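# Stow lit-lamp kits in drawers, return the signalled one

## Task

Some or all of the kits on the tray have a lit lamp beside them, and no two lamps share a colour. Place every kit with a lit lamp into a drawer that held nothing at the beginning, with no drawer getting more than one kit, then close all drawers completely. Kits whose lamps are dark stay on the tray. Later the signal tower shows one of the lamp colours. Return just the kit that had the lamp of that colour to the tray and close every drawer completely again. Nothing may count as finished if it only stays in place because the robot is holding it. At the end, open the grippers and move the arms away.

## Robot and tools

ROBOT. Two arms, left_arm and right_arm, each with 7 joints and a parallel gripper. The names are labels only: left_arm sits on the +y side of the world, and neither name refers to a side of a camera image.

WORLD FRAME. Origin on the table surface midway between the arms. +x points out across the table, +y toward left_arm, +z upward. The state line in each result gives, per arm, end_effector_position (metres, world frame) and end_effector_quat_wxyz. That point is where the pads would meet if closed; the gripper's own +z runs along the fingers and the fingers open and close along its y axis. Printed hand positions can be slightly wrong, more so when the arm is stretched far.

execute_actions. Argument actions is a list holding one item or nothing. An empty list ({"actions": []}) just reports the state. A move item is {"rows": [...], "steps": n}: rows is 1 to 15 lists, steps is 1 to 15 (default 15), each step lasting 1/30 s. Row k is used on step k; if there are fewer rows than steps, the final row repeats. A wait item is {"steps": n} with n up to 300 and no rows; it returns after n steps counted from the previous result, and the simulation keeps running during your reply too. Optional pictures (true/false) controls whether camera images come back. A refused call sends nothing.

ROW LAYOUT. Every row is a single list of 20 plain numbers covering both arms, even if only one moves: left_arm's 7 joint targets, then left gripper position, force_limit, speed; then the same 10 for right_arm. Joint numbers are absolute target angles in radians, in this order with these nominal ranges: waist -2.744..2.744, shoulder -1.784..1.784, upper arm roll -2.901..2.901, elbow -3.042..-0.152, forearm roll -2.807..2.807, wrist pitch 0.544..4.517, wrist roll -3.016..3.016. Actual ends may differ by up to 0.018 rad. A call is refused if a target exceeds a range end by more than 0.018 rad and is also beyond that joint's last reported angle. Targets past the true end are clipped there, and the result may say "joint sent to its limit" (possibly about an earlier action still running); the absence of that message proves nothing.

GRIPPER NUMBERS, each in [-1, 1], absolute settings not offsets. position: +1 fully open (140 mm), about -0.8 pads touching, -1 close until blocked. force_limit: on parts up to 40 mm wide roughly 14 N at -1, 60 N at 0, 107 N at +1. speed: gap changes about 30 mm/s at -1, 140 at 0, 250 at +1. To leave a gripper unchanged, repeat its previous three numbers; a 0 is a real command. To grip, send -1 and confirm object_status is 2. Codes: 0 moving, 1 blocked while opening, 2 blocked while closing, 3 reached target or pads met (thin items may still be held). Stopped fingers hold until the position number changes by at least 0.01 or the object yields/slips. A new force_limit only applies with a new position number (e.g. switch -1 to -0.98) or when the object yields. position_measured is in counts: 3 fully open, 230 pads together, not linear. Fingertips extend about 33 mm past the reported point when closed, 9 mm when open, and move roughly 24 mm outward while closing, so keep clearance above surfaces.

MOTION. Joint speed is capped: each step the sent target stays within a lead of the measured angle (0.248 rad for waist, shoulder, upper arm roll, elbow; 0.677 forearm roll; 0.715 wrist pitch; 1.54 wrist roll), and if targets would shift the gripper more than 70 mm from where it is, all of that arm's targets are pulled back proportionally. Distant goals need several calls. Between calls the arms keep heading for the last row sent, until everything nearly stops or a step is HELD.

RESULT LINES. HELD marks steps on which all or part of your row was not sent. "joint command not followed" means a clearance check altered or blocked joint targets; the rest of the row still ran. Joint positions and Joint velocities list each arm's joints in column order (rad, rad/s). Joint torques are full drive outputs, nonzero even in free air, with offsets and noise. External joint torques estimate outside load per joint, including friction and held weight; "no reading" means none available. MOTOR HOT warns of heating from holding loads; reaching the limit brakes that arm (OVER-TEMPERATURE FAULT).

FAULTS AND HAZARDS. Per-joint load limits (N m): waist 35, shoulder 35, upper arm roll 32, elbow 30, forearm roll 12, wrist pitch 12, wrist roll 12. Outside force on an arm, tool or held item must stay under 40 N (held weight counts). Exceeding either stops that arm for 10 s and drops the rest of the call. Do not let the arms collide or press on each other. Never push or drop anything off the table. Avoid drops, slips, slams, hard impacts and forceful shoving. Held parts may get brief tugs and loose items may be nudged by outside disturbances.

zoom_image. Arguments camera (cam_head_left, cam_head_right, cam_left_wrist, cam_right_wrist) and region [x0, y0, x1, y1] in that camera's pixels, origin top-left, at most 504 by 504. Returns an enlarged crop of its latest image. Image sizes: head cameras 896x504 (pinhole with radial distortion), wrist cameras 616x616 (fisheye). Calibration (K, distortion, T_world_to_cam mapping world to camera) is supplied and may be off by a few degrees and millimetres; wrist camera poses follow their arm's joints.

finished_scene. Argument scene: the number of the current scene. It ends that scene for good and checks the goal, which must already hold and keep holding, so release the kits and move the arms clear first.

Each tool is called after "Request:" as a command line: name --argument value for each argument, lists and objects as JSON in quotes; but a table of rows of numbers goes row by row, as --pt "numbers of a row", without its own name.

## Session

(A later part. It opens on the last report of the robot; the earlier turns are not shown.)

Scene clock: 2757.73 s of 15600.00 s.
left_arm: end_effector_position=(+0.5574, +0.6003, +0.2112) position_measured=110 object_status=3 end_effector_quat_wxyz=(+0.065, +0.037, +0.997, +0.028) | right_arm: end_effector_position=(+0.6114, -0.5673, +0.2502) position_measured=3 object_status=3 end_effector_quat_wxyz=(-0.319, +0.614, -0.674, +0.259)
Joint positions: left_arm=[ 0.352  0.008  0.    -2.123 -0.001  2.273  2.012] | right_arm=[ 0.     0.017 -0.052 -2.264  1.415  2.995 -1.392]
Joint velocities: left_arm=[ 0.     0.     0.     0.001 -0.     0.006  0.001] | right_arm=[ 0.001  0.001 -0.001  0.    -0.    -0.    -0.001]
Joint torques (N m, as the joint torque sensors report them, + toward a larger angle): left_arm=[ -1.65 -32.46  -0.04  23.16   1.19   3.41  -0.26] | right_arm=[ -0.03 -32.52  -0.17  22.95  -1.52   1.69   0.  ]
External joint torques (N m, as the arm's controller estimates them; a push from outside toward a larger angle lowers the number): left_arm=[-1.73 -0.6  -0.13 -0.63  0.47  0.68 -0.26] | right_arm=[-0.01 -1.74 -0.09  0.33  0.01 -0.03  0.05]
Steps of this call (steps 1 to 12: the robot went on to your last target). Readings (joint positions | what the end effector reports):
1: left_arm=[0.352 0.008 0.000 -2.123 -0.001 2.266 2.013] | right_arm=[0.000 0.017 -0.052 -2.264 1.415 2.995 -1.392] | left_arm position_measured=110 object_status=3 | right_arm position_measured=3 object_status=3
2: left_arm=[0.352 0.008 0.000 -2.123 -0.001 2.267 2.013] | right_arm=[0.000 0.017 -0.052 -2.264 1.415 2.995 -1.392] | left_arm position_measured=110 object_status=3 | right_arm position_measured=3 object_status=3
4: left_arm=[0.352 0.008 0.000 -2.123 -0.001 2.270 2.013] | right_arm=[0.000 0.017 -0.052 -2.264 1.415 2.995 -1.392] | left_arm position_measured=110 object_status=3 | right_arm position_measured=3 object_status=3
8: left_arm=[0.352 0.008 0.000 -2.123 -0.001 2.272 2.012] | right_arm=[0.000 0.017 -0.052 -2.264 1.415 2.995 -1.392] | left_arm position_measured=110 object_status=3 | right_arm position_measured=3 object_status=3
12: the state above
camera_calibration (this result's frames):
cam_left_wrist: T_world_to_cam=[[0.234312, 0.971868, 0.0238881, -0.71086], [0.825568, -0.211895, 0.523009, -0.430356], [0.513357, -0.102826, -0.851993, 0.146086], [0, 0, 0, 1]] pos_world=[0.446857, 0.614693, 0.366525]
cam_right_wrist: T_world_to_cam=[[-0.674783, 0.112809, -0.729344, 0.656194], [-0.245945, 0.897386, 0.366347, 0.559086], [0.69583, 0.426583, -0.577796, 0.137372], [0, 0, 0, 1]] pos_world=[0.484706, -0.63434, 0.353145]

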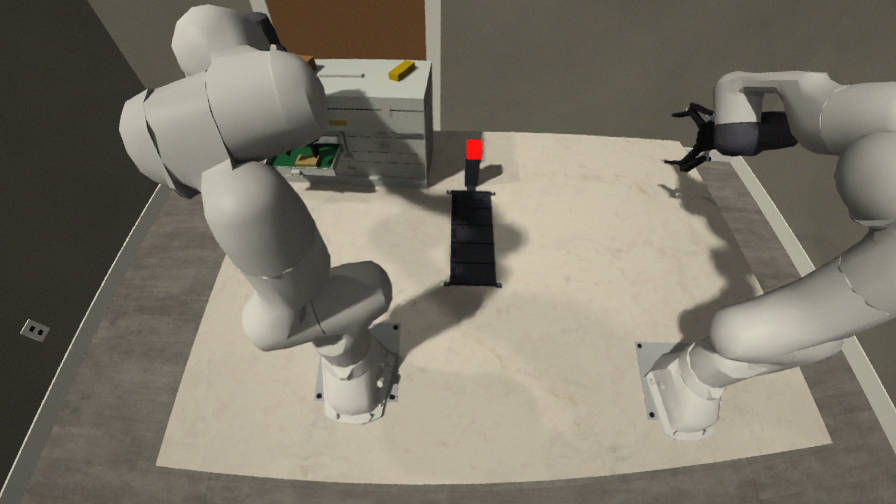

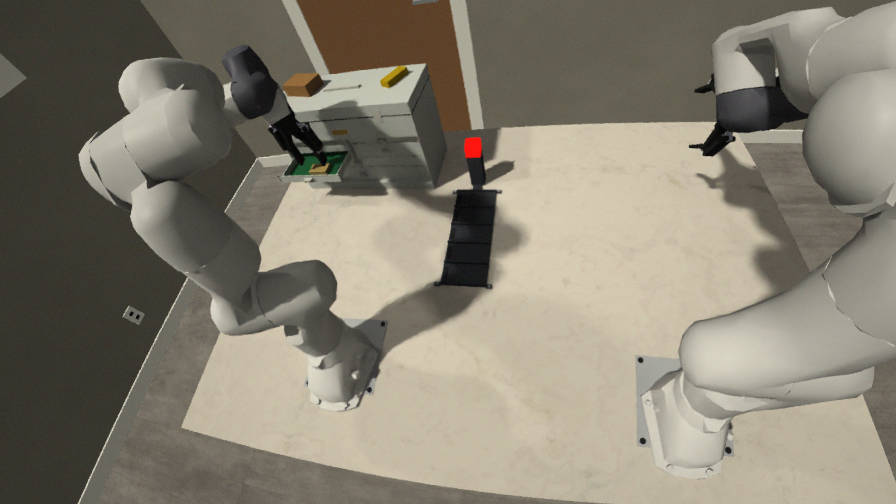

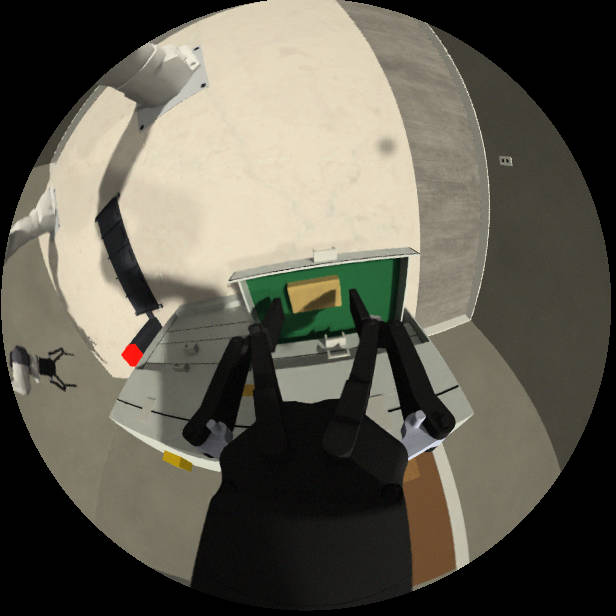

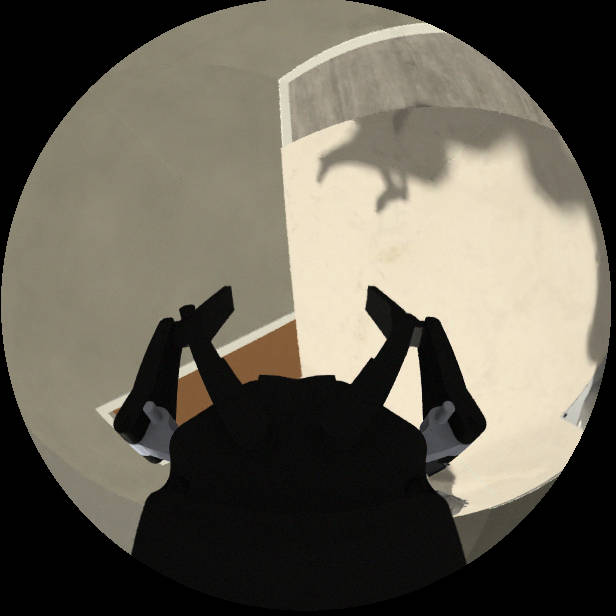

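Request:
execute_actions --actions '[{"rows":[[0.361,-0.004,0,-2.1395,0,2.285,2.005,0.15,0,-0.3,0.0,0.017,-0.05,-2.264,1.415,2.995,-1.392,1,0,0],[0.361,-0.004,0,-2.1395,0,2.29,2.005,0.15,0,-0.3,0.0,0.017,-0.05,-2.264,1.415,2.995,-1.392,1,0,0],[0.361,-0.004,0,-2.1395,0,2.305,2.005,0.15,0,-0.3,0.0,0.017,-0.05,-2.264,1.415,2.995,-1.392,1,0,0],[0.361,0.002,0,-2.147,0,2.32,2.005,0.15,0,-0.3,0.0,0.017,-0.05,-2.264,1.415,2.995,-1.392,1,0,0],[0.361,0.008,0,-2.1545,0,2.335,2.005,0.15,0,-0.3,0.0,0.017,-0.05,-2.264,1.415,2.995,-1.392,1,0,0],[0.361,0.014,0,-2.162,0,2.35,2.005,0.15,0,-0.3,0.0,0.017,-0.05,-2.264,1.415,2.995,-1.392,1,0,0],[0.361,0.0205,0,-2.17,0,2.362,2.005,0.15,0,-0.3,0.0,0.017,-0.05,-2.264,1.415,2.995,-1.392,1,0,0],[0.361,0.027,0,-2.1765,0,2.372,2.005,0.15,0,-0.3,0.0,0.017,-0.05,-2.264,1.415,2.995,-1.392,1,0,0],[0.361,0.0335,0,-2.183,0,2.38,2.005,0.15,0,-0.3,0.0,0.017,-0.05,-2.264,1.415,2.995,-1.392,1,0,0],[0.361,0.04,0,-2.1895,0,2.38,2.005,0.15,0,-0.3,0.0,0.017,-0.05,-2.264,1.415,2.995,-1.392,1,0,0]],"steps":15}]' --pictures false

Request:
execute_actions --actions '[{"steps":12}]' --pictures false

Request:
execute_actions --actions '[{"rows":[[0.361,0.04,0,-2.1895,0,2.38,2.005,-1,0,-0.8,0.0,0.017,-0.05,-2.264,1.415,2.995,-1.392,1,0,0]],"steps":15}]' --pictures false

Request:
execute_actions --actions '[{"steps":8}]'

Scene clock: 2786.57 s of 15600.00 s.
left_arm: end_effector_position=(+0.5488, +0.6009, +0.1714) position_measured=110 object_status=3 end_effector_quat_wxyz=(+0.061, +0.034, +0.997, +0.026) | right_arm: end_effector_position=(+0.6114, -0.5673, +0.2502) position_measured=3 object_status=3 end_effector_quat_wxyz=(-0.319, +0.614, -0.674, +0.259)
Joint positions: left_arm=[ 0.358  0.04  -0.    -2.189 -0.001  2.362  2.012] | right_arm=[ 0.     0.017 -0.052 -2.264  1.415  2.995 -1.392]
Joint velocities: left_arm=[-0.     0.012  0.001 -0.016 -0.001  0.076 -0.   ] | right_arm=[ 0.     0.    -0.002  0.    -0.001  0.    -0.001]
Joint torques (N m, as the joint torque sensors report them, + toward a larger angle): left_arm=[  1.39 -33.39   1.02  23.33   1.02   3.55  -0.24] | right_arm=[  0.41 -32.83   0.31  23.12  -1.54   1.63   0.05]
External joint torques (N m, as the arm's controller estimates them; a push from outside toward a larger angle lowers the number): left_arm=[ 1.44  0.95  1.03 -1.13  0.33  0.62 -0.24] | right_arm=[ 0.42 -1.95  0.38  0.46 -0.01 -0.1   0.09]
Steps of this call (steps 1 to 15: the robot went on to your last target; steps 16 to 180: nothing new was sent; then 22.33 s passed at rest; steps 181 to 195: all 15 steps of this action). Readings (joint positions | what the end effector reports):
181: left_arm=[0.352 0.006 -0.000 -2.127 -0.001 2.276 2.012] | right_arm=[0.000 0.017 -0.052 -2.264 1.415 2.995 -1.392] | left_arm position_measured=110 object_status=3 | right_arm position_measured=3 object_status=3
182: left_arm=[0.354 0.003 -0.000 -2.131 -0.001 2.277 2.012] | right_arm=[0.000 0.017 -0.052 -2.264 1.415 2.995 -1.392] | left_arm position_measured=110 object_status=3 | right_arm position_measured=3 object_status=3
184: left_arm=[0.357 0.001 -0.000 -2.136 -0.001 2.287 2.012] | right_arm=[0.000 0.017 -0.052 -2.264 1.415 2.995 -1.392] | left_arm position_measured=110 object_status=3 | right_arm position_measured=3 object_status=3
188: left_arm=[0.358 0.010 -0.000 -2.158 -0.001 2.324 2.012] | right_arm=[0.000 0.017 -0.052 -2.264 1.415 2.995 -1.392] | left_arm position_measured=110 object_status=3 | right_arm position_measured=3 object_status=3
195: the state above

Scene clock: 2786.97 s of 15600.00 s.
left_arm: end_effector_position=(+0.5524, +0.6023, +0.1729) position_measured=110 object_status=3 end_effector_quat_wxyz=(+0.066, +0.034, +0.997, +0.028) | right_arm: end_effector_position=(+0.6114, -0.5673, +0.2502) position_measured=3 object_status=3 end_effector_quat_wxyz=(-0.319, +0.614, -0.674, +0.259)
Joint positions: left_arm=[ 0.358  0.04  -0.    -2.189 -0.001  2.374  2.012] | right_arm=[ 0.     0.017 -0.052 -2.264  1.415  2.995 -1.392]
Joint velocities: left_arm=[ 0.001  0.001  0.001  0.001 -0.     0.009 -0.003] | right_arm=[ 0.  0. -0. -0. -0. -0.  0.]
Joint torques (N m, as the joint torque sensors report them, + toward a larger angle): left_arm=[  1.52 -32.38   0.85  22.42   1.11   3.54  -0.28] | right_arm=[  0.3  -32.46  -0.32  23.42  -1.56   1.64   0.  ]
External joint torques (N m, as the arm's controller estimates them; a push from outside toward a larger angle lowers the number): left_arm=[ 1.41 -0.28  0.71 -0.59  0.44  0.81 -0.28] | right_arm=[ 0.25 -1.63 -0.3   0.78 -0.02 -0.08  0.04]
Steps of this call (steps 1 to 12: the robot went on to your last target). Readings (joint positions | what the end effector reports):
1: left_arm=[0.358 0.040 -0.000 -2.189 -0.001 2.364 2.012] | right_arm=[0.000 0.017 -0.052 -2.264 1.415 2.995 -1.392] | left_arm position_measured=110 object_status=3 | right_arm position_measured=3 object_status=3
2: left_arm=[0.358 0.040 -0.000 -2.189 -0.001 2.366 2.012] | right_arm=[0.000 0.017 -0.052 -2.264 1.415 2.995 -1.392] | left_arm position_measured=110 object_status=3 | right_arm position_measured=3 object_status=3
4: left_arm=[0.358 0.040 -0.000 -2.189 -0.001 2.369 2.012] | right_arm=[0.000 0.017 -0.052 -2.264 1.415 2.995 -1.392] | left_arm position_measured=110 object_status=3 | right_arm position_measured=3 object_status=3
8: left_arm=[0.358 0.040 -0.000 -2.189 -0.001 2.373 2.012] | right_arm=[0.000 0.017 -0.052 -2.264 1.415 2.995 -1.392] | left_arm position_measured=110 object_status=3 | right_arm position_measured=3 object_status=3
12: the state above

Scene clock: 2787.47 s of 15600.00 s.
left_arm: end_effector_position=(+0.5528, +0.6025, +0.1736) position_measured=134 object_status=2 end_effector_quat_wxyz=(+0.067, +0.034, +0.997, +0.029) | right_arm: end_effector_position=(+0.6114, -0.5673, +0.2502) position_measured=3 object_status=3 end_effector_quat_wxyz=(-0.319, +0.614, -0.674, +0.259)
Joint positions: left_arm=[ 0.358  0.04  -0.    -2.189 -0.001  2.376  2.012] | right_arm=[ 0.     0.017 -0.052 -2.264  1.415  2.995 -1.392]
Joint velocities: left_arm=[-0.001 -0.001  0.    -0.001  0.001 -0.001 -0.001] | right_arm=[ 0.001 -0.001  0.001 -0.    -0.001 -0.    -0.001]
Joint torques (N m, as the joint torque sensors report them, + toward a larger angle): left_arm=[  1.37 -32.27   0.71  22.2    1.15   3.6   -0.25] | right_arm=[  0.27 -32.65   0.27  23.29  -1.54   1.63   0.03]
External joint torques (N m, as the arm's controller estimates them; a push from outside toward a larger angle lowers the number): left_arm=[ 1.48 -0.03  0.77 -0.85  0.48  0.87 -0.25] | right_arm=[ 0.23 -1.75  0.3   0.61  0.   -0.09  0.07]
Steps of this call (steps 1 to 15: all 15 steps of this action). Readings (joint positions | what the end effector reports):
1: left_arm=[0.358 0.040 -0.000 -2.189 -0.001 2.375 2.012] | right_arm=[0.000 0.017 -0.052 -2.264 1.415 2.995 -1.392] | left_arm position_measured=110 object_status=0 | right_arm position_measured=3 object_status=3
2: left_arm=[0.358 0.040 -0.000 -2.189 -0.001 2.375 2.012] | right_arm=[0.000 0.017 -0.052 -2.264 1.415 2.995 -1.392] | left_arm position_measured=112 object_status=0 | right_arm position_measured=3 object_status=3
4: left_arm=[0.358 0.040 -0.000 -2.189 -0.001 2.375 2.012] | right_arm=[0.000 0.017 -0.052 -2.264 1.415 2.995 -1.392] | left_arm position_measured=118 object_status=0 | right_arm position_measured=3 object_status=3
8: left_arm=[0.358 0.040 -0.000 -2.189 -0.001 2.376 2.012] | right_arm=[0.000 0.017 -0.052 -2.264 1.415 2.995 -1.392] | left_arm position_measured=129 object_status=0 | right_arm position_measured=3 object_status=3
15: the state above

Scene clock: 2787.73 s of 15600.00 s.
left_arm: end_effector_position=(+0.5528, +0.6025, +0.1736) position_measured=134 object_status=2 end_effector_quat_wxyz=(+0.067, +0.034, +0.997, +0.029) | right_arm: end_effector_position=(+0.6114, -0.5673, +0.2502) position_measured=3 object_status=3 end_effector_quat_wxyz=(-0.319, +0.614, -0.674, +0.259)
Joint positions: left_arm=[ 0.358  0.04  -0.    -2.189 -0.001  2.376  2.012] | right_arm=[ 0.     0.017 -0.052 -2.264  1.415  2.995 -1.392]
Joint velocities: left_arm=[ 0.    -0.     0.     0.    -0.001 -0.    -0.   ] | right_arm=[ 0.001  0.    -0.001 -0.001  0.     0.001  0.   ]
Joint torques (N m, as the joint torque sensors report them, + toward a larger angle): left_arm=[  1.31 -31.81   0.74  21.96   1.03   3.56  -0.28] | right_arm=[ -0.15 -32.45  -0.08  23.66  -1.49   1.62   0.04]
External joint torques (N m, as the arm's controller estimates them; a push from outside toward a larger angle lowers the number): left_arm=[ 1.23  0.37  0.63 -1.07  0.36  0.82 -0.28] | right_arm=[-0.14 -1.61 -0.01  1.03  0.04 -0.1   0.08]
Steps of this call (steps 1 to 8: the robot went on to your last target). Readings (joint positions | what the end effector reports):
1: left_arm=[0.358 0.040 -0.000 -2.189 -0.001 2.376 2.012] | right_arm=[0.000 0.017 -0.052 -2.264 1.415 2.995 -1.392] | left_arm position_measured=134 object_status=2 | right_arm position_measured=3 object_status=3
2: left_arm=[0.358 0.040 -0.000 -2.189 -0.001 2.376 2.012] | right_arm=[0.000 0.017 -0.052 -2.264 1.415 2.995 -1.392] | left_arm position_measured=134 object_status=2 | right_arm position_measured=3 object_status=3
4: left_arm=[0.358 0.040 -0.000 -2.189 -0.001 2.376 2.012] | right_arm=[0.000 0.017 -0.052 -2.264 1.415 2.995 -1.392] | left_arm position_measured=134 object_status=2 | right_arm position_measured=3 object_status=3
8: the state above
camera_calibration (this result's frames):
cam_left_wrist: T_world_to_cam=[[0.227609, 0.973389, 0.0266139, -0.708695], [0.824615, -0.207213, 0.526378, -0.409297], [0.517885, -0.097862, -0.849834, 0.110742], [0, 0, 0, 1]] pos_world=[0.441466, 0.615862, 0.328419]
cam_right_wrist: T_world_to_cam=[[-0.674783, 0.112809, -0.729344, 0.656194], [-0.245945, 0.897386, 0.366347, 0.559086], [0.69583, 0.426583, -0.577796, 0.137372], [0, 0, 0, 1]] pos_world=[0.484706, -0.63434, 0.353145]

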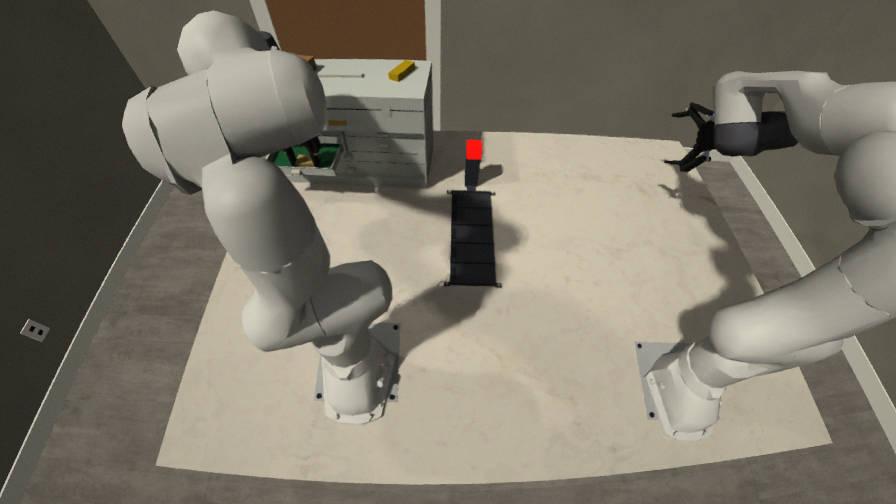

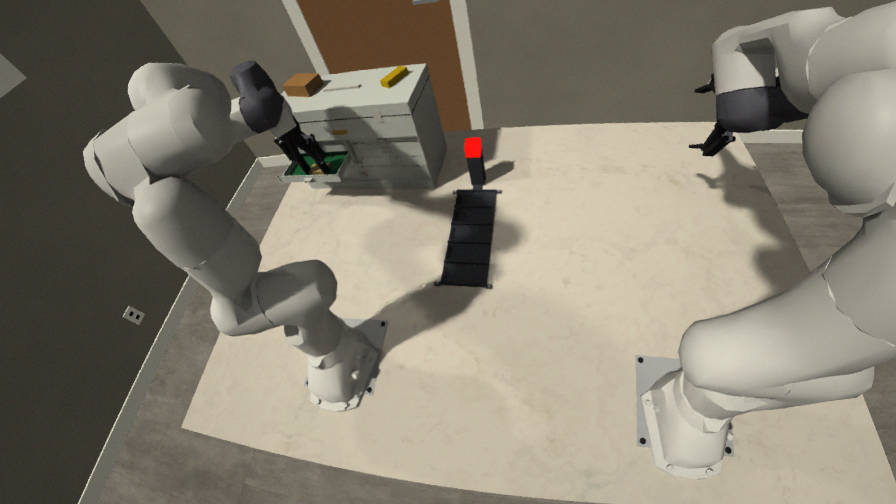

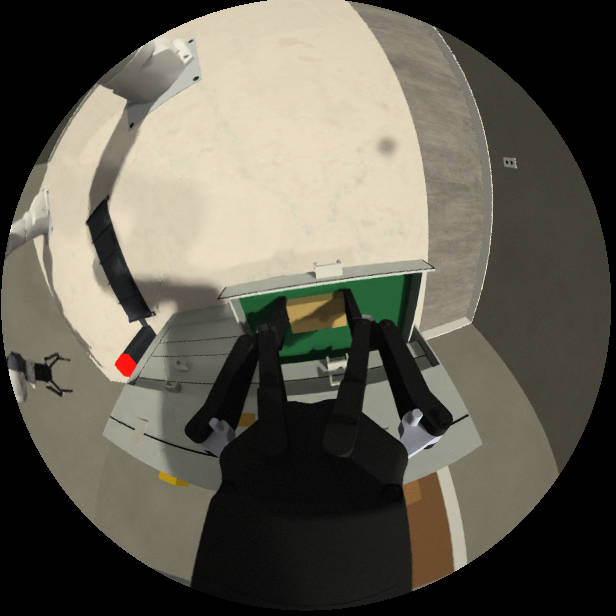

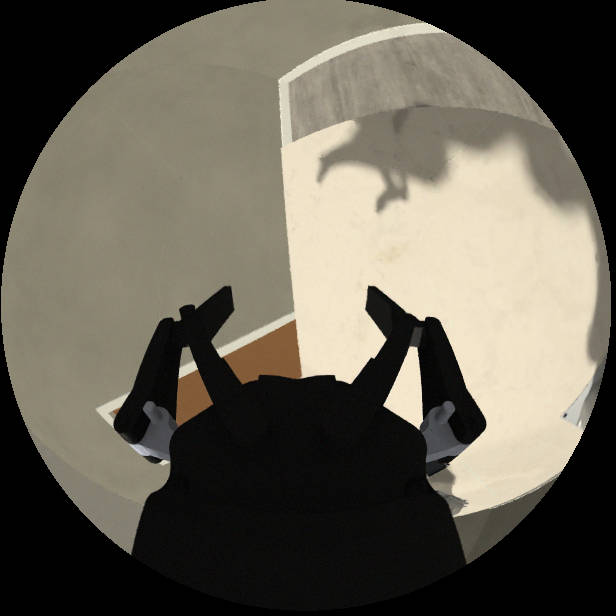

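Request:
execute_actions --actions '[{"rows":[[0.36,0.033,0,-2.183,0,2.345,2.005,-1,0,-0.8,0.0,0.017,-0.05,-2.264,1.415,2.995,-1.392,1,0,0],[0.36,0.026,0,-2.176,0,2.325,2.005,-1,0,-0.8,0.0,0.017,-0.05,-2.264,1.415,2.995,-1.392,1,0,0],[0.36,0.017,0,-2.165,0,2.3,2.005,-1,0,-0.8,0.0,0.017,-0.05,-2.264,1.415,2.995,-1.392,1,0,0],[0.36,0.006,0,-2.152,0,2.27,2.005,-1,0,-0.8,0.0,0.017,-0.05,-2.264,1.415,2.995,-1.392,1,0,0],[0.36,-0.005,0,-2.138,0,2.24,2.005,-1,0,-0.8,0.0,0.017,-0.05,-2.264,1.415,2.995,-1.392,1,0,0],[0.36,-0.016,0,-2.122,0,2.21,2.005,-1,0,-0.8,0.0,0.017,-0.05,-2.264,1.415,2.995,-1.392,1,0,0],[0.36,-0.027,0,-2.1,0,2.18,2.005,-1,0,-0.8,0.0,0.017,-0.05,-2.264,1.415,2.995,-1.392,1,0,0],[0.36,-0.039,0,-2.081,0,2.15,2.005,-1,0,-0.8,0.0,0.017,-0.05,-2.264,1.415,2.995,-1.392,1,0,0],[0.36,-0.06,0,-2.08,0,2.12,2.005,-1,0,-0.8,0.0,0.017,-0.05,-2.264,1.415,2.995,-1.392,1,0,0],[0.36,-0.1,0,-2.1,0,2.08,1.95,-1,0,-0.8,0.0,0.017,-0.05,-2.264,1.415,2.995,-1.392,1,0,0],[0.36,-0.15,0,-2.135,0,2.04,1.9,-1,0,-0.8,0.0,0.017,-0.05,-2.264,1.415,2.995,-1.392,1,0,0],[0.35,-0.2,0,-2.17,0,2.0,1.8,-1,0,-0.8,0.0,0.017,-0.05,-2.264,1.415,2.995,-1.392,1,0,0],[0.33,-0.25,0,-2.21,0,1.97,1.7,-1,0,-0.8,0.0,0.017,-0.05,-2.264,1.415,2.995,-1.392,1,0,0],[0.3,-0.3,0,-2.245,0,1.95,1.6,-1,0,-0.8,0.0,0.017,-0.05,-2.264,1.415,2.995,-1.392,1,0,0],[0.25,-0.3,0,-2.245,0,1.95,1.5,-1,0,-0.8,0.0,0.017,-0.05,-2.264,1.415,2.995,-1.392,1,0,0]]}]' --pictures false

Request:
execute_actions --actions '[{"rows":[[-0.594,-0.3,0,-2.245,0,1.95,1.01,-1,0,-0.8,0.0,0.017,-0.05,-2.264,1.415,2.995,-1.392,1,0,0]],"steps":15}]' --pictures false

Request:
execute_actions --actions '[{"rows":[[-0.594,-0.3,0,-2.245,0,1.97,1.01,-1,0,-0.8,0.0,0.017,-0.05,-2.264,1.415,2.995,-1.392,1,0,0],[-0.594,-0.27,0,-2.245,0,2.02,1.01,-1,0,-0.8,0.0,0.017,-0.05,-2.264,1.415,2.995,-1.392,1,0,0],[-0.594,-0.23,0,-2.245,0,2.07,1.01,-1,0,-0.8,0.0,0.017,-0.05,-2.264,1.415,2.995,-1.392,1,0,0],[-0.594,-0.19,0,-2.245,0,2.12,1.01,-1,0,-0.8,0.0,0.017,-0.05,-2.264,1.415,2.995,-1.392,1,0,0],[-0.594,-0.15,0,-2.245,0,2.17,1.01,-1,0,-0.8,0.0,0.017,-0.05,-2.264,1.415,2.995,-1.392,1,0,0],[-0.594,-0.11,0,-2.245,0,2.21,1.01,-1,0,-0.8,0.0,0.017,-0.05,-2.264,1.415,2.995,-1.392,1,0,0],[-0.594,-0.07,0,-2.245,0,2.25,1.01,-1,0,-0.8,0.0,0.017,-0.05,-2.264,1.415,2.995,-1.392,1,0,0],[-0.594,-0.03,0,-2.245,0,2.29,1.01,-1,0,-0.8,0.0,0.017,-0.05,-2.264,1.415,2.995,-1.392,1,0,0],[-0.594,0.01,0,-2.243,0,2.33,1.01,-1,0,-0.8,0.0,0.017,-0.05,-2.264,1.415,2.995,-1.392,1,0,0],[-0.594,0.05,0,-2.242,0,2.36,1.01,-1,0,-0.8,0.0,0.017,-0.05,-2.264,1.415,2.995,-1.392,1,0,0],[-0.594,0.09,0,-2.241,0,2.39,1.01,-1,0,-0.8,0.0,0.017,-0.05,-2.264,1.415,2.995,-1.392,1,0,0],[-0.594,0.125,0,-2.24,0,2.41,1.01,-1,0,-0.8,0.0,0.017,-0.05,-2.264,1.415,2.995,-1.392,1,0,0],[-0.594,0.155,0,-2.239,0,2.416,1.01,-1,0,-0.8,0.0,0.017,-0.05,-2.264,1.415,2.995,-1.392,1,0,0],[-0.594,0.172,0,-2.239,0,2.416,1.01,-1,0,-0.8,0.0,0.017,-0.05,-2.264,1.415,2.995,-1.392,1,0,0]],"steps":15}]' --pictures false

Request:
execute_actions --actions '[{"steps":25}]'

Scene clock: 2832.17 s of 15600.00 s.
left_arm: end_effector_position=(+0.4981, +0.5662, +0.2809) position_measured=134 object_status=2 end_effector_quat_wxyz=(+0.053, -0.014, +0.998, +0.017) | right_arm: end_effector_position=(+0.6114, -0.5673, +0.2502) position_measured=3 object_status=3 end_effector_quat_wxyz=(-0.319, +0.614, -0.674, +0.259)
Joint positions: left_arm=[ 0.325 -0.225  0.007 -2.191 -0.001  2.077  1.89 ] | right_arm=[ 0.     0.017 -0.052 -2.264  1.415  2.995 -1.392]
Joint velocities: left_arm=[-0.578 -0.908  0.021 -0.49   0.    -0.626 -1.048] | right_arm=[ 0.     0.001 -0.    -0.     0.    -0.    -0.001]
Joint torques (N m, as the joint torque sensors report them, + toward a larger angle): left_arm=[ -7.79 -14.43  -4.34  21.44   1.1    2.71  -0.44] | right_arm=[  0.16 -32.78   0.1   23.08  -1.53   1.65   0.05]
External joint torques (N m, as the arm's controller estimates them; a push from outside toward a larger angle lowers the number): left_arm=[-2.27 -2.51  1.96 -1.55  0.56 -0.36 -0.44] | right_arm=[ 0.16 -1.88  0.16  0.41  0.   -0.08  0.1 ]
Steps of this call (steps 1 to 15: the robot went on to your last target; steps 16 to 90: nothing new was sent; then 40.93 s passed at rest; steps 91 to 105: all 15 steps of this action). Readings (joint positions | what the end effector reports):
91: left_arm=[0.358 0.039 -0.000 -2.188 -0.001 2.372 2.012] | right_arm=[0.000 0.017 -0.052 -2.264 1.415 2.995 -1.392] | left_arm position_measured=134 object_status=2 | right_arm position_measured=3 object_status=3
92: left_arm=[0.358 0.038 -0.000 -2.186 -0.001 2.364 2.012] | right_arm=[0.000 0.017 -0.052 -2.264 1.415 2.995 -1.392] | left_arm position_measured=134 object_status=2 | right_arm position_measured=3 object_status=3
94: left_arm=[0.358 0.030 -0.000 -2.176 -0.001 2.338 2.012] | right_arm=[0.000 0.017 -0.052 -2.264 1.415 2.995 -1.392] | left_arm position_measured=134 object_status=2 | right_arm position_measured=3 object_status=3
98: left_arm=[0.358 -0.006 -0.000 -2.124 -0.001 2.256 2.012] | right_arm=[0.000 0.017 -0.052 -2.264 1.415 2.995 -1.392] | left_arm position_measured=134 object_status=2 | right_arm position_measured=3 object_status=3
105: the state above

Scene clock: 2832.67 s of 15600.00 s.
left_arm: end_effector_position=(+0.4641, +0.2546, +0.2781) position_measured=134 object_status=2 end_effector_quat_wxyz=(+0.015, +0.051, +0.999, -0.004) | right_arm: end_effector_position=(+0.6114, -0.5673, +0.2502) position_measured=3 object_status=3 end_effector_quat_wxyz=(-0.319, +0.614, -0.674, +0.259)
Joint positions: left_arm=[-0.307 -0.29   0.002 -2.24  -0.     1.983  1.382] | right_arm=[ 0.     0.017 -0.052 -2.264  1.415  2.995 -1.392]
Joint velocities: left_arm=[-1.293 -0.012 -0.079 -0.018  0.001 -0.081 -0.672] | right_arm=[-0.    -0.     0.    -0.001 -0.001  0.    -0.001]
Joint torques (N m, as the joint torque sensors report them, + toward a larger angle): left_arm=[  2.19 -25.49   3.67  23.59   1.07   1.89  -0.41] | right_arm=[  0.08 -32.62  -0.05  23.28  -1.54   1.6    0.07]
External joint torques (N m, as the arm's controller estimates them; a push from outside toward a larger angle lowers the number): left_arm=[-2.89 -2.55  0.27 -0.47  0.31 -0.46 -0.42] | right_arm=[ 0.04 -1.65 -0.02  0.57  0.   -0.13  0.11]
Steps of this call (steps 1 to 15: all 15 steps of this action). Readings (joint positions | what the end effector reports):
1: left_arm=[0.294 -0.245 0.011 -2.200 -0.000 2.064 1.846] | right_arm=[0.000 0.017 -0.052 -2.264 1.415 2.995 -1.392] | left_arm position_measured=134 object_status=2 | right_arm position_measured=3 object_status=3
2: left_arm=[0.258 -0.257 0.012 -2.204 -0.000 2.055 1.803] | right_arm=[0.000 0.017 -0.052 -2.264 1.415 2.995 -1.392] | left_arm position_measured=134 object_status=2 | right_arm position_measured=3 object_status=3
4: left_arm=[0.179 -0.271 0.011 -2.214 -0.000 2.039 1.722] | right_arm=[0.000 0.017 -0.052 -2.264 1.415 2.995 -1.392] | left_arm position_measured=134 object_status=2 | right_arm position_measured=3 object_status=3
8: left_arm=[0.009 -0.284 0.006 -2.230 -0.000 2.011 1.577] | right_arm=[0.000 0.017 -0.052 -2.264 1.415 2.995 -1.392] | left_arm position_measured=134 object_status=2 | right_arm position_measured=3 object_status=3
15: the state above

Scene clock: 2833.17 s of 15600.00 s.
left_arm: end_effector_position=(+0.4442, +0.1049, +0.0887) position_measured=134 object_status=2 end_effector_quat_wxyz=(-0.024, +0.056, +0.998, +0.014) | right_arm: end_effector_position=(+0.6114, -0.5673, +0.2502) position_measured=3 object_status=3 end_effector_quat_wxyz=(-0.319, +0.614, -0.674, +0.259)
Joint positions: left_arm=[-0.592  0.142 -0.004 -2.243 -0.     2.329  1.101] | right_arm=[ 0.     0.017 -0.052 -2.264  1.415  2.995 -1.392]
Joint velocities: left_arm=[ 0.     0.656  0.019 -0.092 -0.001  0.455 -0.281] | right_arm=[-0.001  0.     0.     0.001 -0.001  0.001 -0.001]
Joint torques (N m, as the joint torque sensors report them, + toward a larger angle): left_arm=[ -2.01 -48.75   1.81  27.06   0.82   4.28  -0.4 ] | right_arm=[  0.12 -32.53  -0.01  22.78  -1.56   1.66   0.09]
External joint torques (N m, as the arm's controller estimates them; a push from outside toward a larger angle lowers the number): left_arm=[-1.96  0.42  1.78 -1.06  0.26  1.02 -0.41] | right_arm=[ 0.14 -1.57  0.08  0.04 -0.02 -0.07  0.13]
Steps of this call (steps 1 to 15: all 15 steps of this action). Readings (joint positions | what the end effector reports):
1: left_arm=[-0.354 -0.290 0.002 -2.241 -0.000 1.982 1.360] | right_arm=[0.000 0.017 -0.052 -2.264 1.415 2.995 -1.392] | left_arm position_measured=134 object_status=2 | right_arm position_measured=3 object_status=3
2: left_arm=[-0.400 -0.289 0.002 -2.241 -0.000 1.985 1.339] | right_arm=[0.000 0.017 -0.052 -2.264 1.415 2.995 -1.392] | left_arm position_measured=134 object_status=2 | right_arm position_measured=3 object_status=3
4: left_arm=[-0.484 -0.265 -0.001 -2.238 -0.000 2.012 1.292] | right_arm=[0.000 0.017 -0.052 -2.264 1.415 2.995 -1.392] | left_arm position_measured=134 object_status=2 | right_arm position_measured=3 object_status=3
8: left_arm=[-0.576 -0.127 -0.007 -2.236 -0.000 2.131 1.199] | right_arm=[0.000 0.017 -0.052 -2.264 1.415 2.995 -1.392] | left_arm position_measured=134 object_status=2 | right_arm position_measured=3 object_status=3
15: the state above

Scene clock: 2834.00 s of 15600.00 s.
left_arm: end_effector_position=(+0.4605, +0.0951, +0.0783) position_measured=134 object_status=2 end_effector_quat_wxyz=(-0.003, +0.016, +1.000, +0.001) | right_arm: end_effector_position=(+0.6114, -0.5673, +0.2502) position_measured=3 object_status=3 end_effector_quat_wxyz=(-0.319, +0.614, -0.674, +0.259)
Joint positions: left_arm=[-0.592  0.175 -0.003 -2.241 -0.     2.41   1.022] | right_arm=[ 0.     0.017 -0.052 -2.264  1.415  2.995 -1.392]
Joint velocities: left_arm=[-0.001  0.     0.     0.001 -0.001  0.004 -0.02 ] | right_arm=[ 0.001 -0.     0.001  0.    -0.001  0.001  0.   ]
Joint torques (N m, as the joint torque sensors report them, + toward a larger angle): left_arm=[ -1.63 -36.5    1.64  21.72   0.72   3.33  -0.23] | right_arm=[  0.32 -32.91  -0.4   23.06  -1.48   1.67   0.05]
External joint torques (N m, as the arm's controller estimates them; a push from outside toward a larger angle lowers the number): left_arm=[-1.61 -1.95  1.52  0.85  0.19  0.91 -0.23] | right_arm=[ 0.19 -1.97 -0.47  0.37  0.06 -0.05  0.09]
Steps of this call (steps 1 to 25: the robot went on to your last target). Readings (joint positions | what the end effector reports):
1: left_arm=[-0.592 0.159 -0.003 -2.246 -0.000 2.342 1.093] | right_arm=[0.000 0.017 -0.052 -2.264 1.415 2.995 -1.392] | left_arm position_measured=134 object_status=2 | right_arm position_measured=3 object_status=3
2: left_arm=[-0.592 0.169 -0.003 -2.248 -0.000 2.353 1.085] | right_arm=[0.000 0.017 -0.052 -2.264 1.415 2.995 -1.392] | left_arm position_measured=134 object_status=2 | right_arm position_measured=3 object_status=3
4: left_arm=[-0.592 0.176 -0.003 -2.247 -0.000 2.371 1.071] | right_arm=[0.000 0.017 -0.052 -2.264 1.415 2.995 -1.392] | left_arm position_measured=134 object_status=2 | right_arm position_measured=3 object_status=3
8: left_arm=[-0.592 0.175 -0.003 -2.242 -0.000 2.393 1.052] | right_arm=[0.000 0.017 -0.052 -2.264 1.415 2.995 -1.392] | left_arm position_measured=134 object_status=2 | right_arm position_measured=3 object_status=3
25: the state above
camera_calibration (this result's frames):
cam_left_wrist: T_world_to_cam=[[0.189644, 0.980354, -0.0542314, -0.168097], [0.897587, -0.150716, 0.414274, -0.418346], [0.397962, -0.127242, -0.908535, 0.0905528], [0, 0, 0, 1]] pos_world=[0.371344, 0.113266, 0.246464]
cam_right_wrist: T_world_to_cam=[[-0.674783, 0.112809, -0.729344, 0.656194], [-0.245945, 0.897386, 0.366347, 0.559085], [0.69583, 0.426583, -0.577796, 0.137372], [0, 0, 0, 1]] pos_world=[0.484706, -0.63434, 0.353145]

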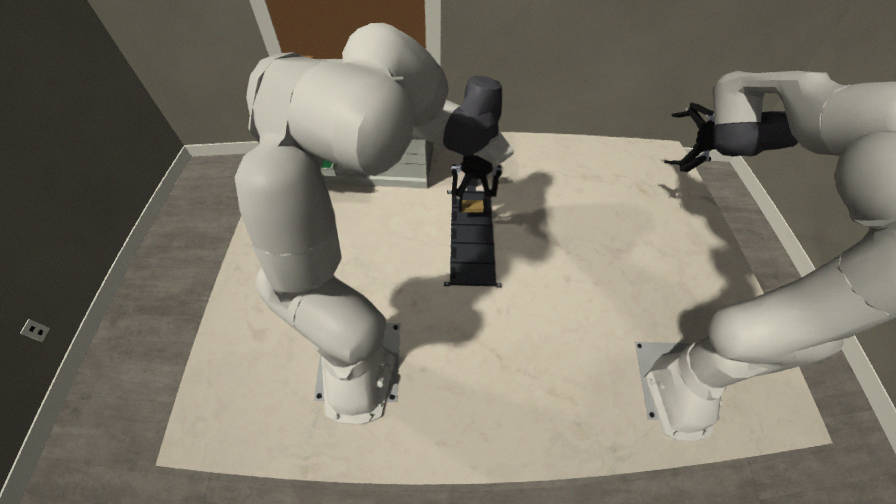

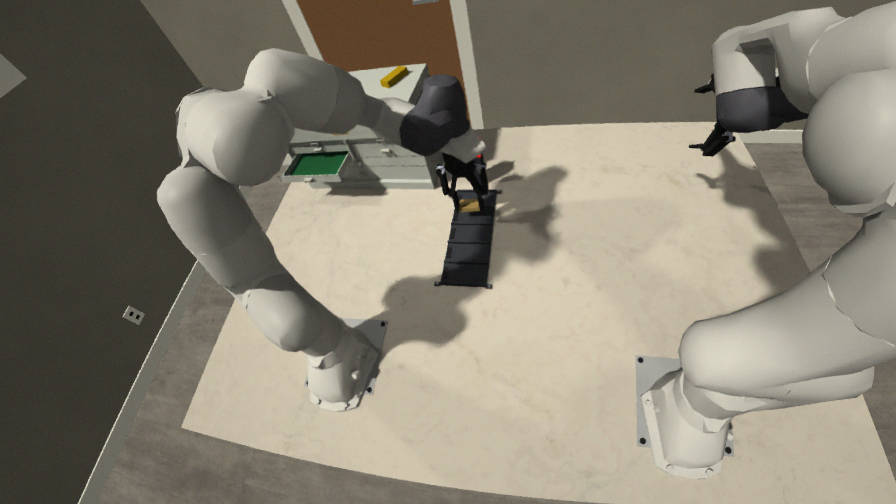

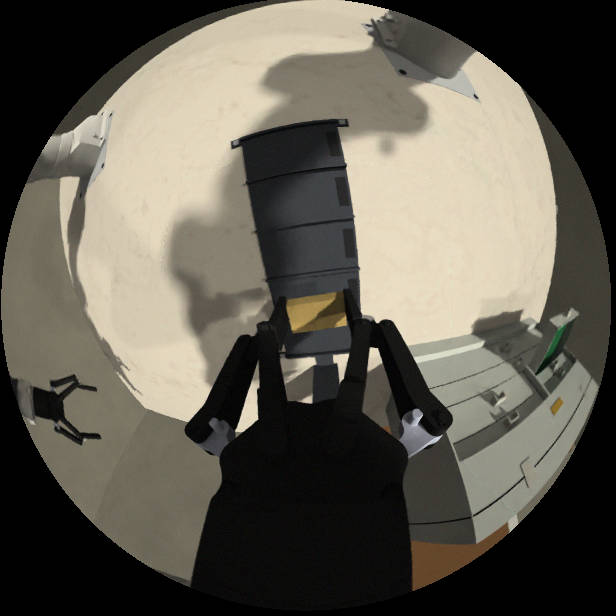

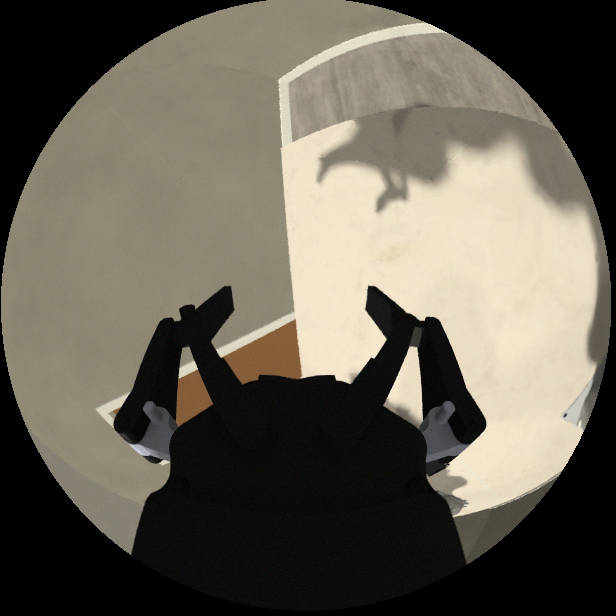

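Request:
execute_actions --actions '[{"rows":[[-0.594,0.182,0,-2.241,0,2.44,1.01,-1,0,-0.8,0.0,0.017,-0.05,-2.264,1.415,2.995,-1.392,1,0,0],[-0.594,0.192,0,-2.2425,0,2.455,1.01,-1,0,-0.8,0.0,0.017,-0.05,-2.264,1.415,2.995,-1.392,1,0,0],[-0.594,0.202,0,-2.244,0,2.47,1.01,-1,0,-0.8,0.0,0.017,-0.05,-2.264,1.415,2.995,-1.392,1,0,0],[-0.594,0.212,0,-2.246,0,2.483,1.01,-1,0,-0.8,0.0,0.017,-0.05,-2.264,1.415,2.995,-1.392,1,0,0],[-0.594,0.222,0,-2.248,0,2.494,1.01,-1,0,-0.8,0.0,0.017,-0.05,-2.264,1.415,2.995,-1.392,1,0,0],[-0.594,0.231,0,-2.249,0,2.502,1.01,-1,0,-0.8,0.0,0.017,-0.05,-2.264,1.415,2.995,-1.392,1,0,0],[-0.594,0.239,0,-2.25,0,2.504,1.01,-1,0,-0.8,0.0,0.017,-0.05,-2.264,1.415,2.995,-1.392,1,0,0],[-0.594,0.245,0,-2.251,0,2.504,1.01,-1,0,-0.8,0.0,0.017,-0.05,-2.264,1.415,2.995,-1.392,1,0,0]],"steps":15}]' --pictures false

Request:
execute_actions --actions '[{"rows":[[-0.594,0.245,0,-2.251,0,2.504,1.01,-1,0,-0.8,0.0,0.017,-0.05,-2.264,1.415,2.995,-1.392,1,0,0],[-0.594,0.245,0,-2.251,0,2.504,1.01,-1,0,-0.8,0.0,0.017,-0.05,-2.264,1.415,2.995,-1.392,1,0,0],[-0.594,0.245,0,-2.251,0,2.504,1.01,-1,0,-0.8,0.0,0.017,-0.05,-2.264,1.415,2.995,-1.392,1,0,0],[-0.594,0.249,0,-2.252,0,2.509,1.01,-1,0,-0.8,0.0,0.017,-0.05,-2.264,1.415,2.995,-1.392,1,0,0],[-0.594,0.249,0,-2.252,0,2.509,1.01,-1,0,-0.8,0.0,0.017,-0.05,-2.264,1.415,2.995,-1.392,1,0,0],[-0.594,0.253,0,-2.2525,0,2.513,1.01,-1,0,-0.8,0.0,0.017,-0.05,-2.264,1.415,2.995,-1.392,1,0,0]],"steps":15}]' --pictures false

Request:
execute_actions --actions '[{"rows":[[-0.594,0.257,0,-2.253,0,2.518,1.01,-1,0,-0.8,0.0,0.017,-0.05,-2.264,1.415,2.995,-1.392,1,0,0],[-0.594,0.257,0,-2.253,0,2.518,1.01,-1,0,-0.8,0.0,0.017,-0.05,-2.264,1.415,2.995,-1.392,1,0,0],[-0.594,0.261,0,-2.254,0,2.522,1.01,-1,0,-0.8,0.0,0.017,-0.05,-2.264,1.415,2.995,-1.392,1,0,0]],"steps":12}]' --pictures false

Scene clock: 2866.93 s of 15600.00 s.
left_arm: end_effector_position=(+0.4604, +0.0952, +0.0424) position_measured=134 object_status=2 end_effector_quat_wxyz=(-0.003, +0.013, +1.000, +0.002) | right_arm: end_effector_position=(+0.6114, -0.5673, +0.2502) position_measured=3 object_status=3 end_effector_quat_wxyz=(-0.319, +0.614, -0.674, +0.259)
Joint positions: left_arm=[-0.592  0.246 -0.002 -2.253 -0.     2.491  1.017] | right_arm=[ 0.     0.017 -0.052 -2.264  1.415  2.995 -1.392]
Joint velocities: left_arm=[-0.001  0.002  0.    -0.    -0.001  0.049  0.002] | right_arm=[ 0.     0.    -0.001  0.    -0.    -0.001 -0.001]
Joint torques (N m, as the joint torque sensors report them, + toward a larger angle): left_arm=[ -1.83 -36.25   2.36  20.02   0.74   3.25  -0.2 ] | right_arm=[ -0.16 -32.9   -0.17  23.51  -1.57   1.69   0.01]
External joint torques (N m, as the arm's controller estimates them; a push from outside toward a larger angle lowers the number): left_arm=[-1.75 -0.72  2.23  0.37  0.26  0.87 -0.2 ] | right_arm=[-0.12 -2.01 -0.06  0.82 -0.03 -0.04  0.05]
Steps of this call (steps 1 to 30: the robot went on to your last target; steps 31 to 90: nothing new was sent; then 29.43 s passed at rest; steps 91 to 105: all 15 steps of this action). Readings (joint positions | what the end effector reports):
91: left_arm=[-0.592 0.176 -0.002 -2.241 -0.000 2.415 1.017] | right_arm=[0.000 0.017 -0.052 -2.264 1.415 2.995 -1.392] | left_arm position_measured=134 object_status=2 | right_arm position_measured=3 object_status=3
92: left_arm=[-0.592 0.178 -0.002 -2.241 -0.000 2.421 1.017] | right_arm=[0.000 0.017 -0.052 -2.264 1.415 2.995 -1.392] | left_arm position_measured=134 object_status=2 | right_arm position_measured=3 object_status=3
94: left_arm=[-0.592 0.191 -0.002 -2.241 -0.000 2.438 1.017] | right_arm=[0.000 0.017 -0.052 -2.264 1.415 2.995 -1.392] | left_arm position_measured=134 object_status=2 | right_arm position_measured=3 object_status=3
98: left_arm=[-0.592 0.227 -0.002 -2.247 -0.000 2.471 1.017] | right_arm=[0.000 0.017 -0.052 -2.264 1.415 2.995 -1.392] | left_arm position_measured=134 object_status=2 | right_arm position_measured=3 object_status=3
105: the state above

Scene clock: 2867.43 s of 15600.00 s.
left_arm: end_effector_position=(+0.4631, +0.0934, +0.0407) position_measured=134 object_status=2 end_effector_quat_wxyz=(+0.001, +0.013, +1.000, -0.001) | right_arm: end_effector_position=(+0.6114, -0.5673, +0.2502) position_measured=3 object_status=3 end_effector_quat_wxyz=(-0.319, +0.614, -0.674, +0.259)
Joint positions: left_arm=[-0.592  0.251 -0.002 -2.253 -0.     2.506  1.016] | right_arm=[ 0.     0.017 -0.052 -2.264  1.415  2.995 -1.392]
Joint velocities: left_arm=[-0.    -0.001 -0.002 -0.001 -0.     0.009 -0.001] | right_arm=[-0.    -0.001  0.     0.     0.    -0.    -0.002]
Joint torques (N m, as the joint torque sensors report them, + toward a larger angle): left_arm=[ -2.25 -35.28   1.13  19.37   0.78   3.44  -0.19] | right_arm=[  0.25 -32.56   0.14  23.09  -1.56   1.66   0.04]
External joint torques (N m, as the arm's controller estimates them; a push from outside toward a larger angle lowers the number): left_arm=[-2.15  0.68  1.02 -0.44  0.3   0.99 -0.19] | right_arm=[ 0.28 -1.57  0.24  0.39 -0.03 -0.08  0.08]
Steps of this call (steps 1 to 15: all 15 steps of this action). Readings (joint positions | what the end effector reports):
1: left_arm=[-0.592 0.246 -0.002 -2.253 -0.000 2.492 1.017] | right_arm=[0.000 0.017 -0.052 -2.264 1.415 2.995 -1.392] | left_arm position_measured=134 object_status=2 | right_arm position_measured=3 object_status=3
2: left_arm=[-0.592 0.246 -0.002 -2.253 -0.000 2.493 1.017] | right_arm=[0.000 0.017 -0.052 -2.264 1.415 2.995 -1.392] | left_arm position_measured=134 object_status=2 | right_arm position_measured=3 object_status=3
4: left_arm=[-0.592 0.246 -0.002 -2.253 -0.000 2.496 1.017] | right_arm=[0.000 0.017 -0.052 -2.264 1.415 2.995 -1.392] | left_arm position_measured=134 object_status=2 | right_arm position_measured=3 object_status=3
8: left_arm=[-0.592 0.250 -0.002 -2.253 -0.000 2.502 1.017] | right_arm=[0.000 0.017 -0.052 -2.264 1.415 2.995 -1.392] | left_arm position_measured=134 object_status=2 | right_arm position_measured=3 object_status=3
15: the state above

Scene clock: 2867.83 s of 15600.00 s.
left_arm: end_effector_position=(+0.4643, +0.0927, +0.0395) position_measured=134 object_status=2 end_effector_quat_wxyz=(+0.002, +0.012, +1.000, -0.002) | right_arm: end_effector_position=(+0.6114, -0.5673, +0.2502) position_measured=3 object_status=3 end_effector_quat_wxyz=(-0.319, +0.614, -0.674, +0.259)
Joint positions: left_arm=[-0.592  0.255 -0.002 -2.253 -0.     2.513  1.015] | right_arm=[ 0.     0.017 -0.052 -2.264  1.415  2.995 -1.392]
Joint velocities: left_arm=[-0.002 -0.001 -0.001 -0.     0.001  0.006 -0.003] | right_arm=[-0.    -0.001  0.    -0.     0.    -0.     0.001]
Joint torques (N m, as the joint torque sensors report them, + toward a larger angle): left_arm=[ -1.8  -32.06   2.33  18.14   0.86   3.79  -0.18] | right_arm=[  0.22 -32.68   0.14  23.4   -1.53   1.64   0.05]
External joint torques (N m, as the arm's controller estimates them; a push from outside toward a larger angle lowers the number): left_arm=[-1.65  4.1   2.25 -1.69  0.38  1.31 -0.18] | right_arm=[ 0.18 -1.69  0.16  0.68  0.01 -0.09  0.09]
Steps of this call (steps 1 to 12: all 12 steps of this action). Readings (joint positions | what the end effector reports):
1: left_arm=[-0.592 0.252 -0.002 -2.253 -0.000 2.507 1.016] | right_arm=[0.000 0.017 -0.052 -2.264 1.415 2.995 -1.392] | left_arm position_measured=134 object_status=2 | right_arm position_measured=3 object_status=3
2: left_arm=[-0.592 0.253 -0.002 -2.253 -0.000 2.508 1.016] | right_arm=[0.000 0.017 -0.052 -2.264 1.415 2.995 -1.392] | left_arm position_measured=134 object_status=2 | right_arm position_measured=3 object_status=3
4: left_arm=[-0.592 0.254 -0.002 -2.253 -0.000 2.510 1.016] | right_arm=[0.000 0.017 -0.052 -2.264 1.415 2.995 -1.392] | left_arm position_measured=134 object_status=2 | right_arm position_measured=3 object_status=3
8: left_arm=[-0.592 0.255 -0.002 -2.253 -0.000 2.512 1.015] | right_arm=[0.000 0.017 -0.052 -2.264 1.415 2.995 -1.392] | left_arm position_measured=134 object_status=2 | right_arm position_measured=3 object_status=3
12: the state above


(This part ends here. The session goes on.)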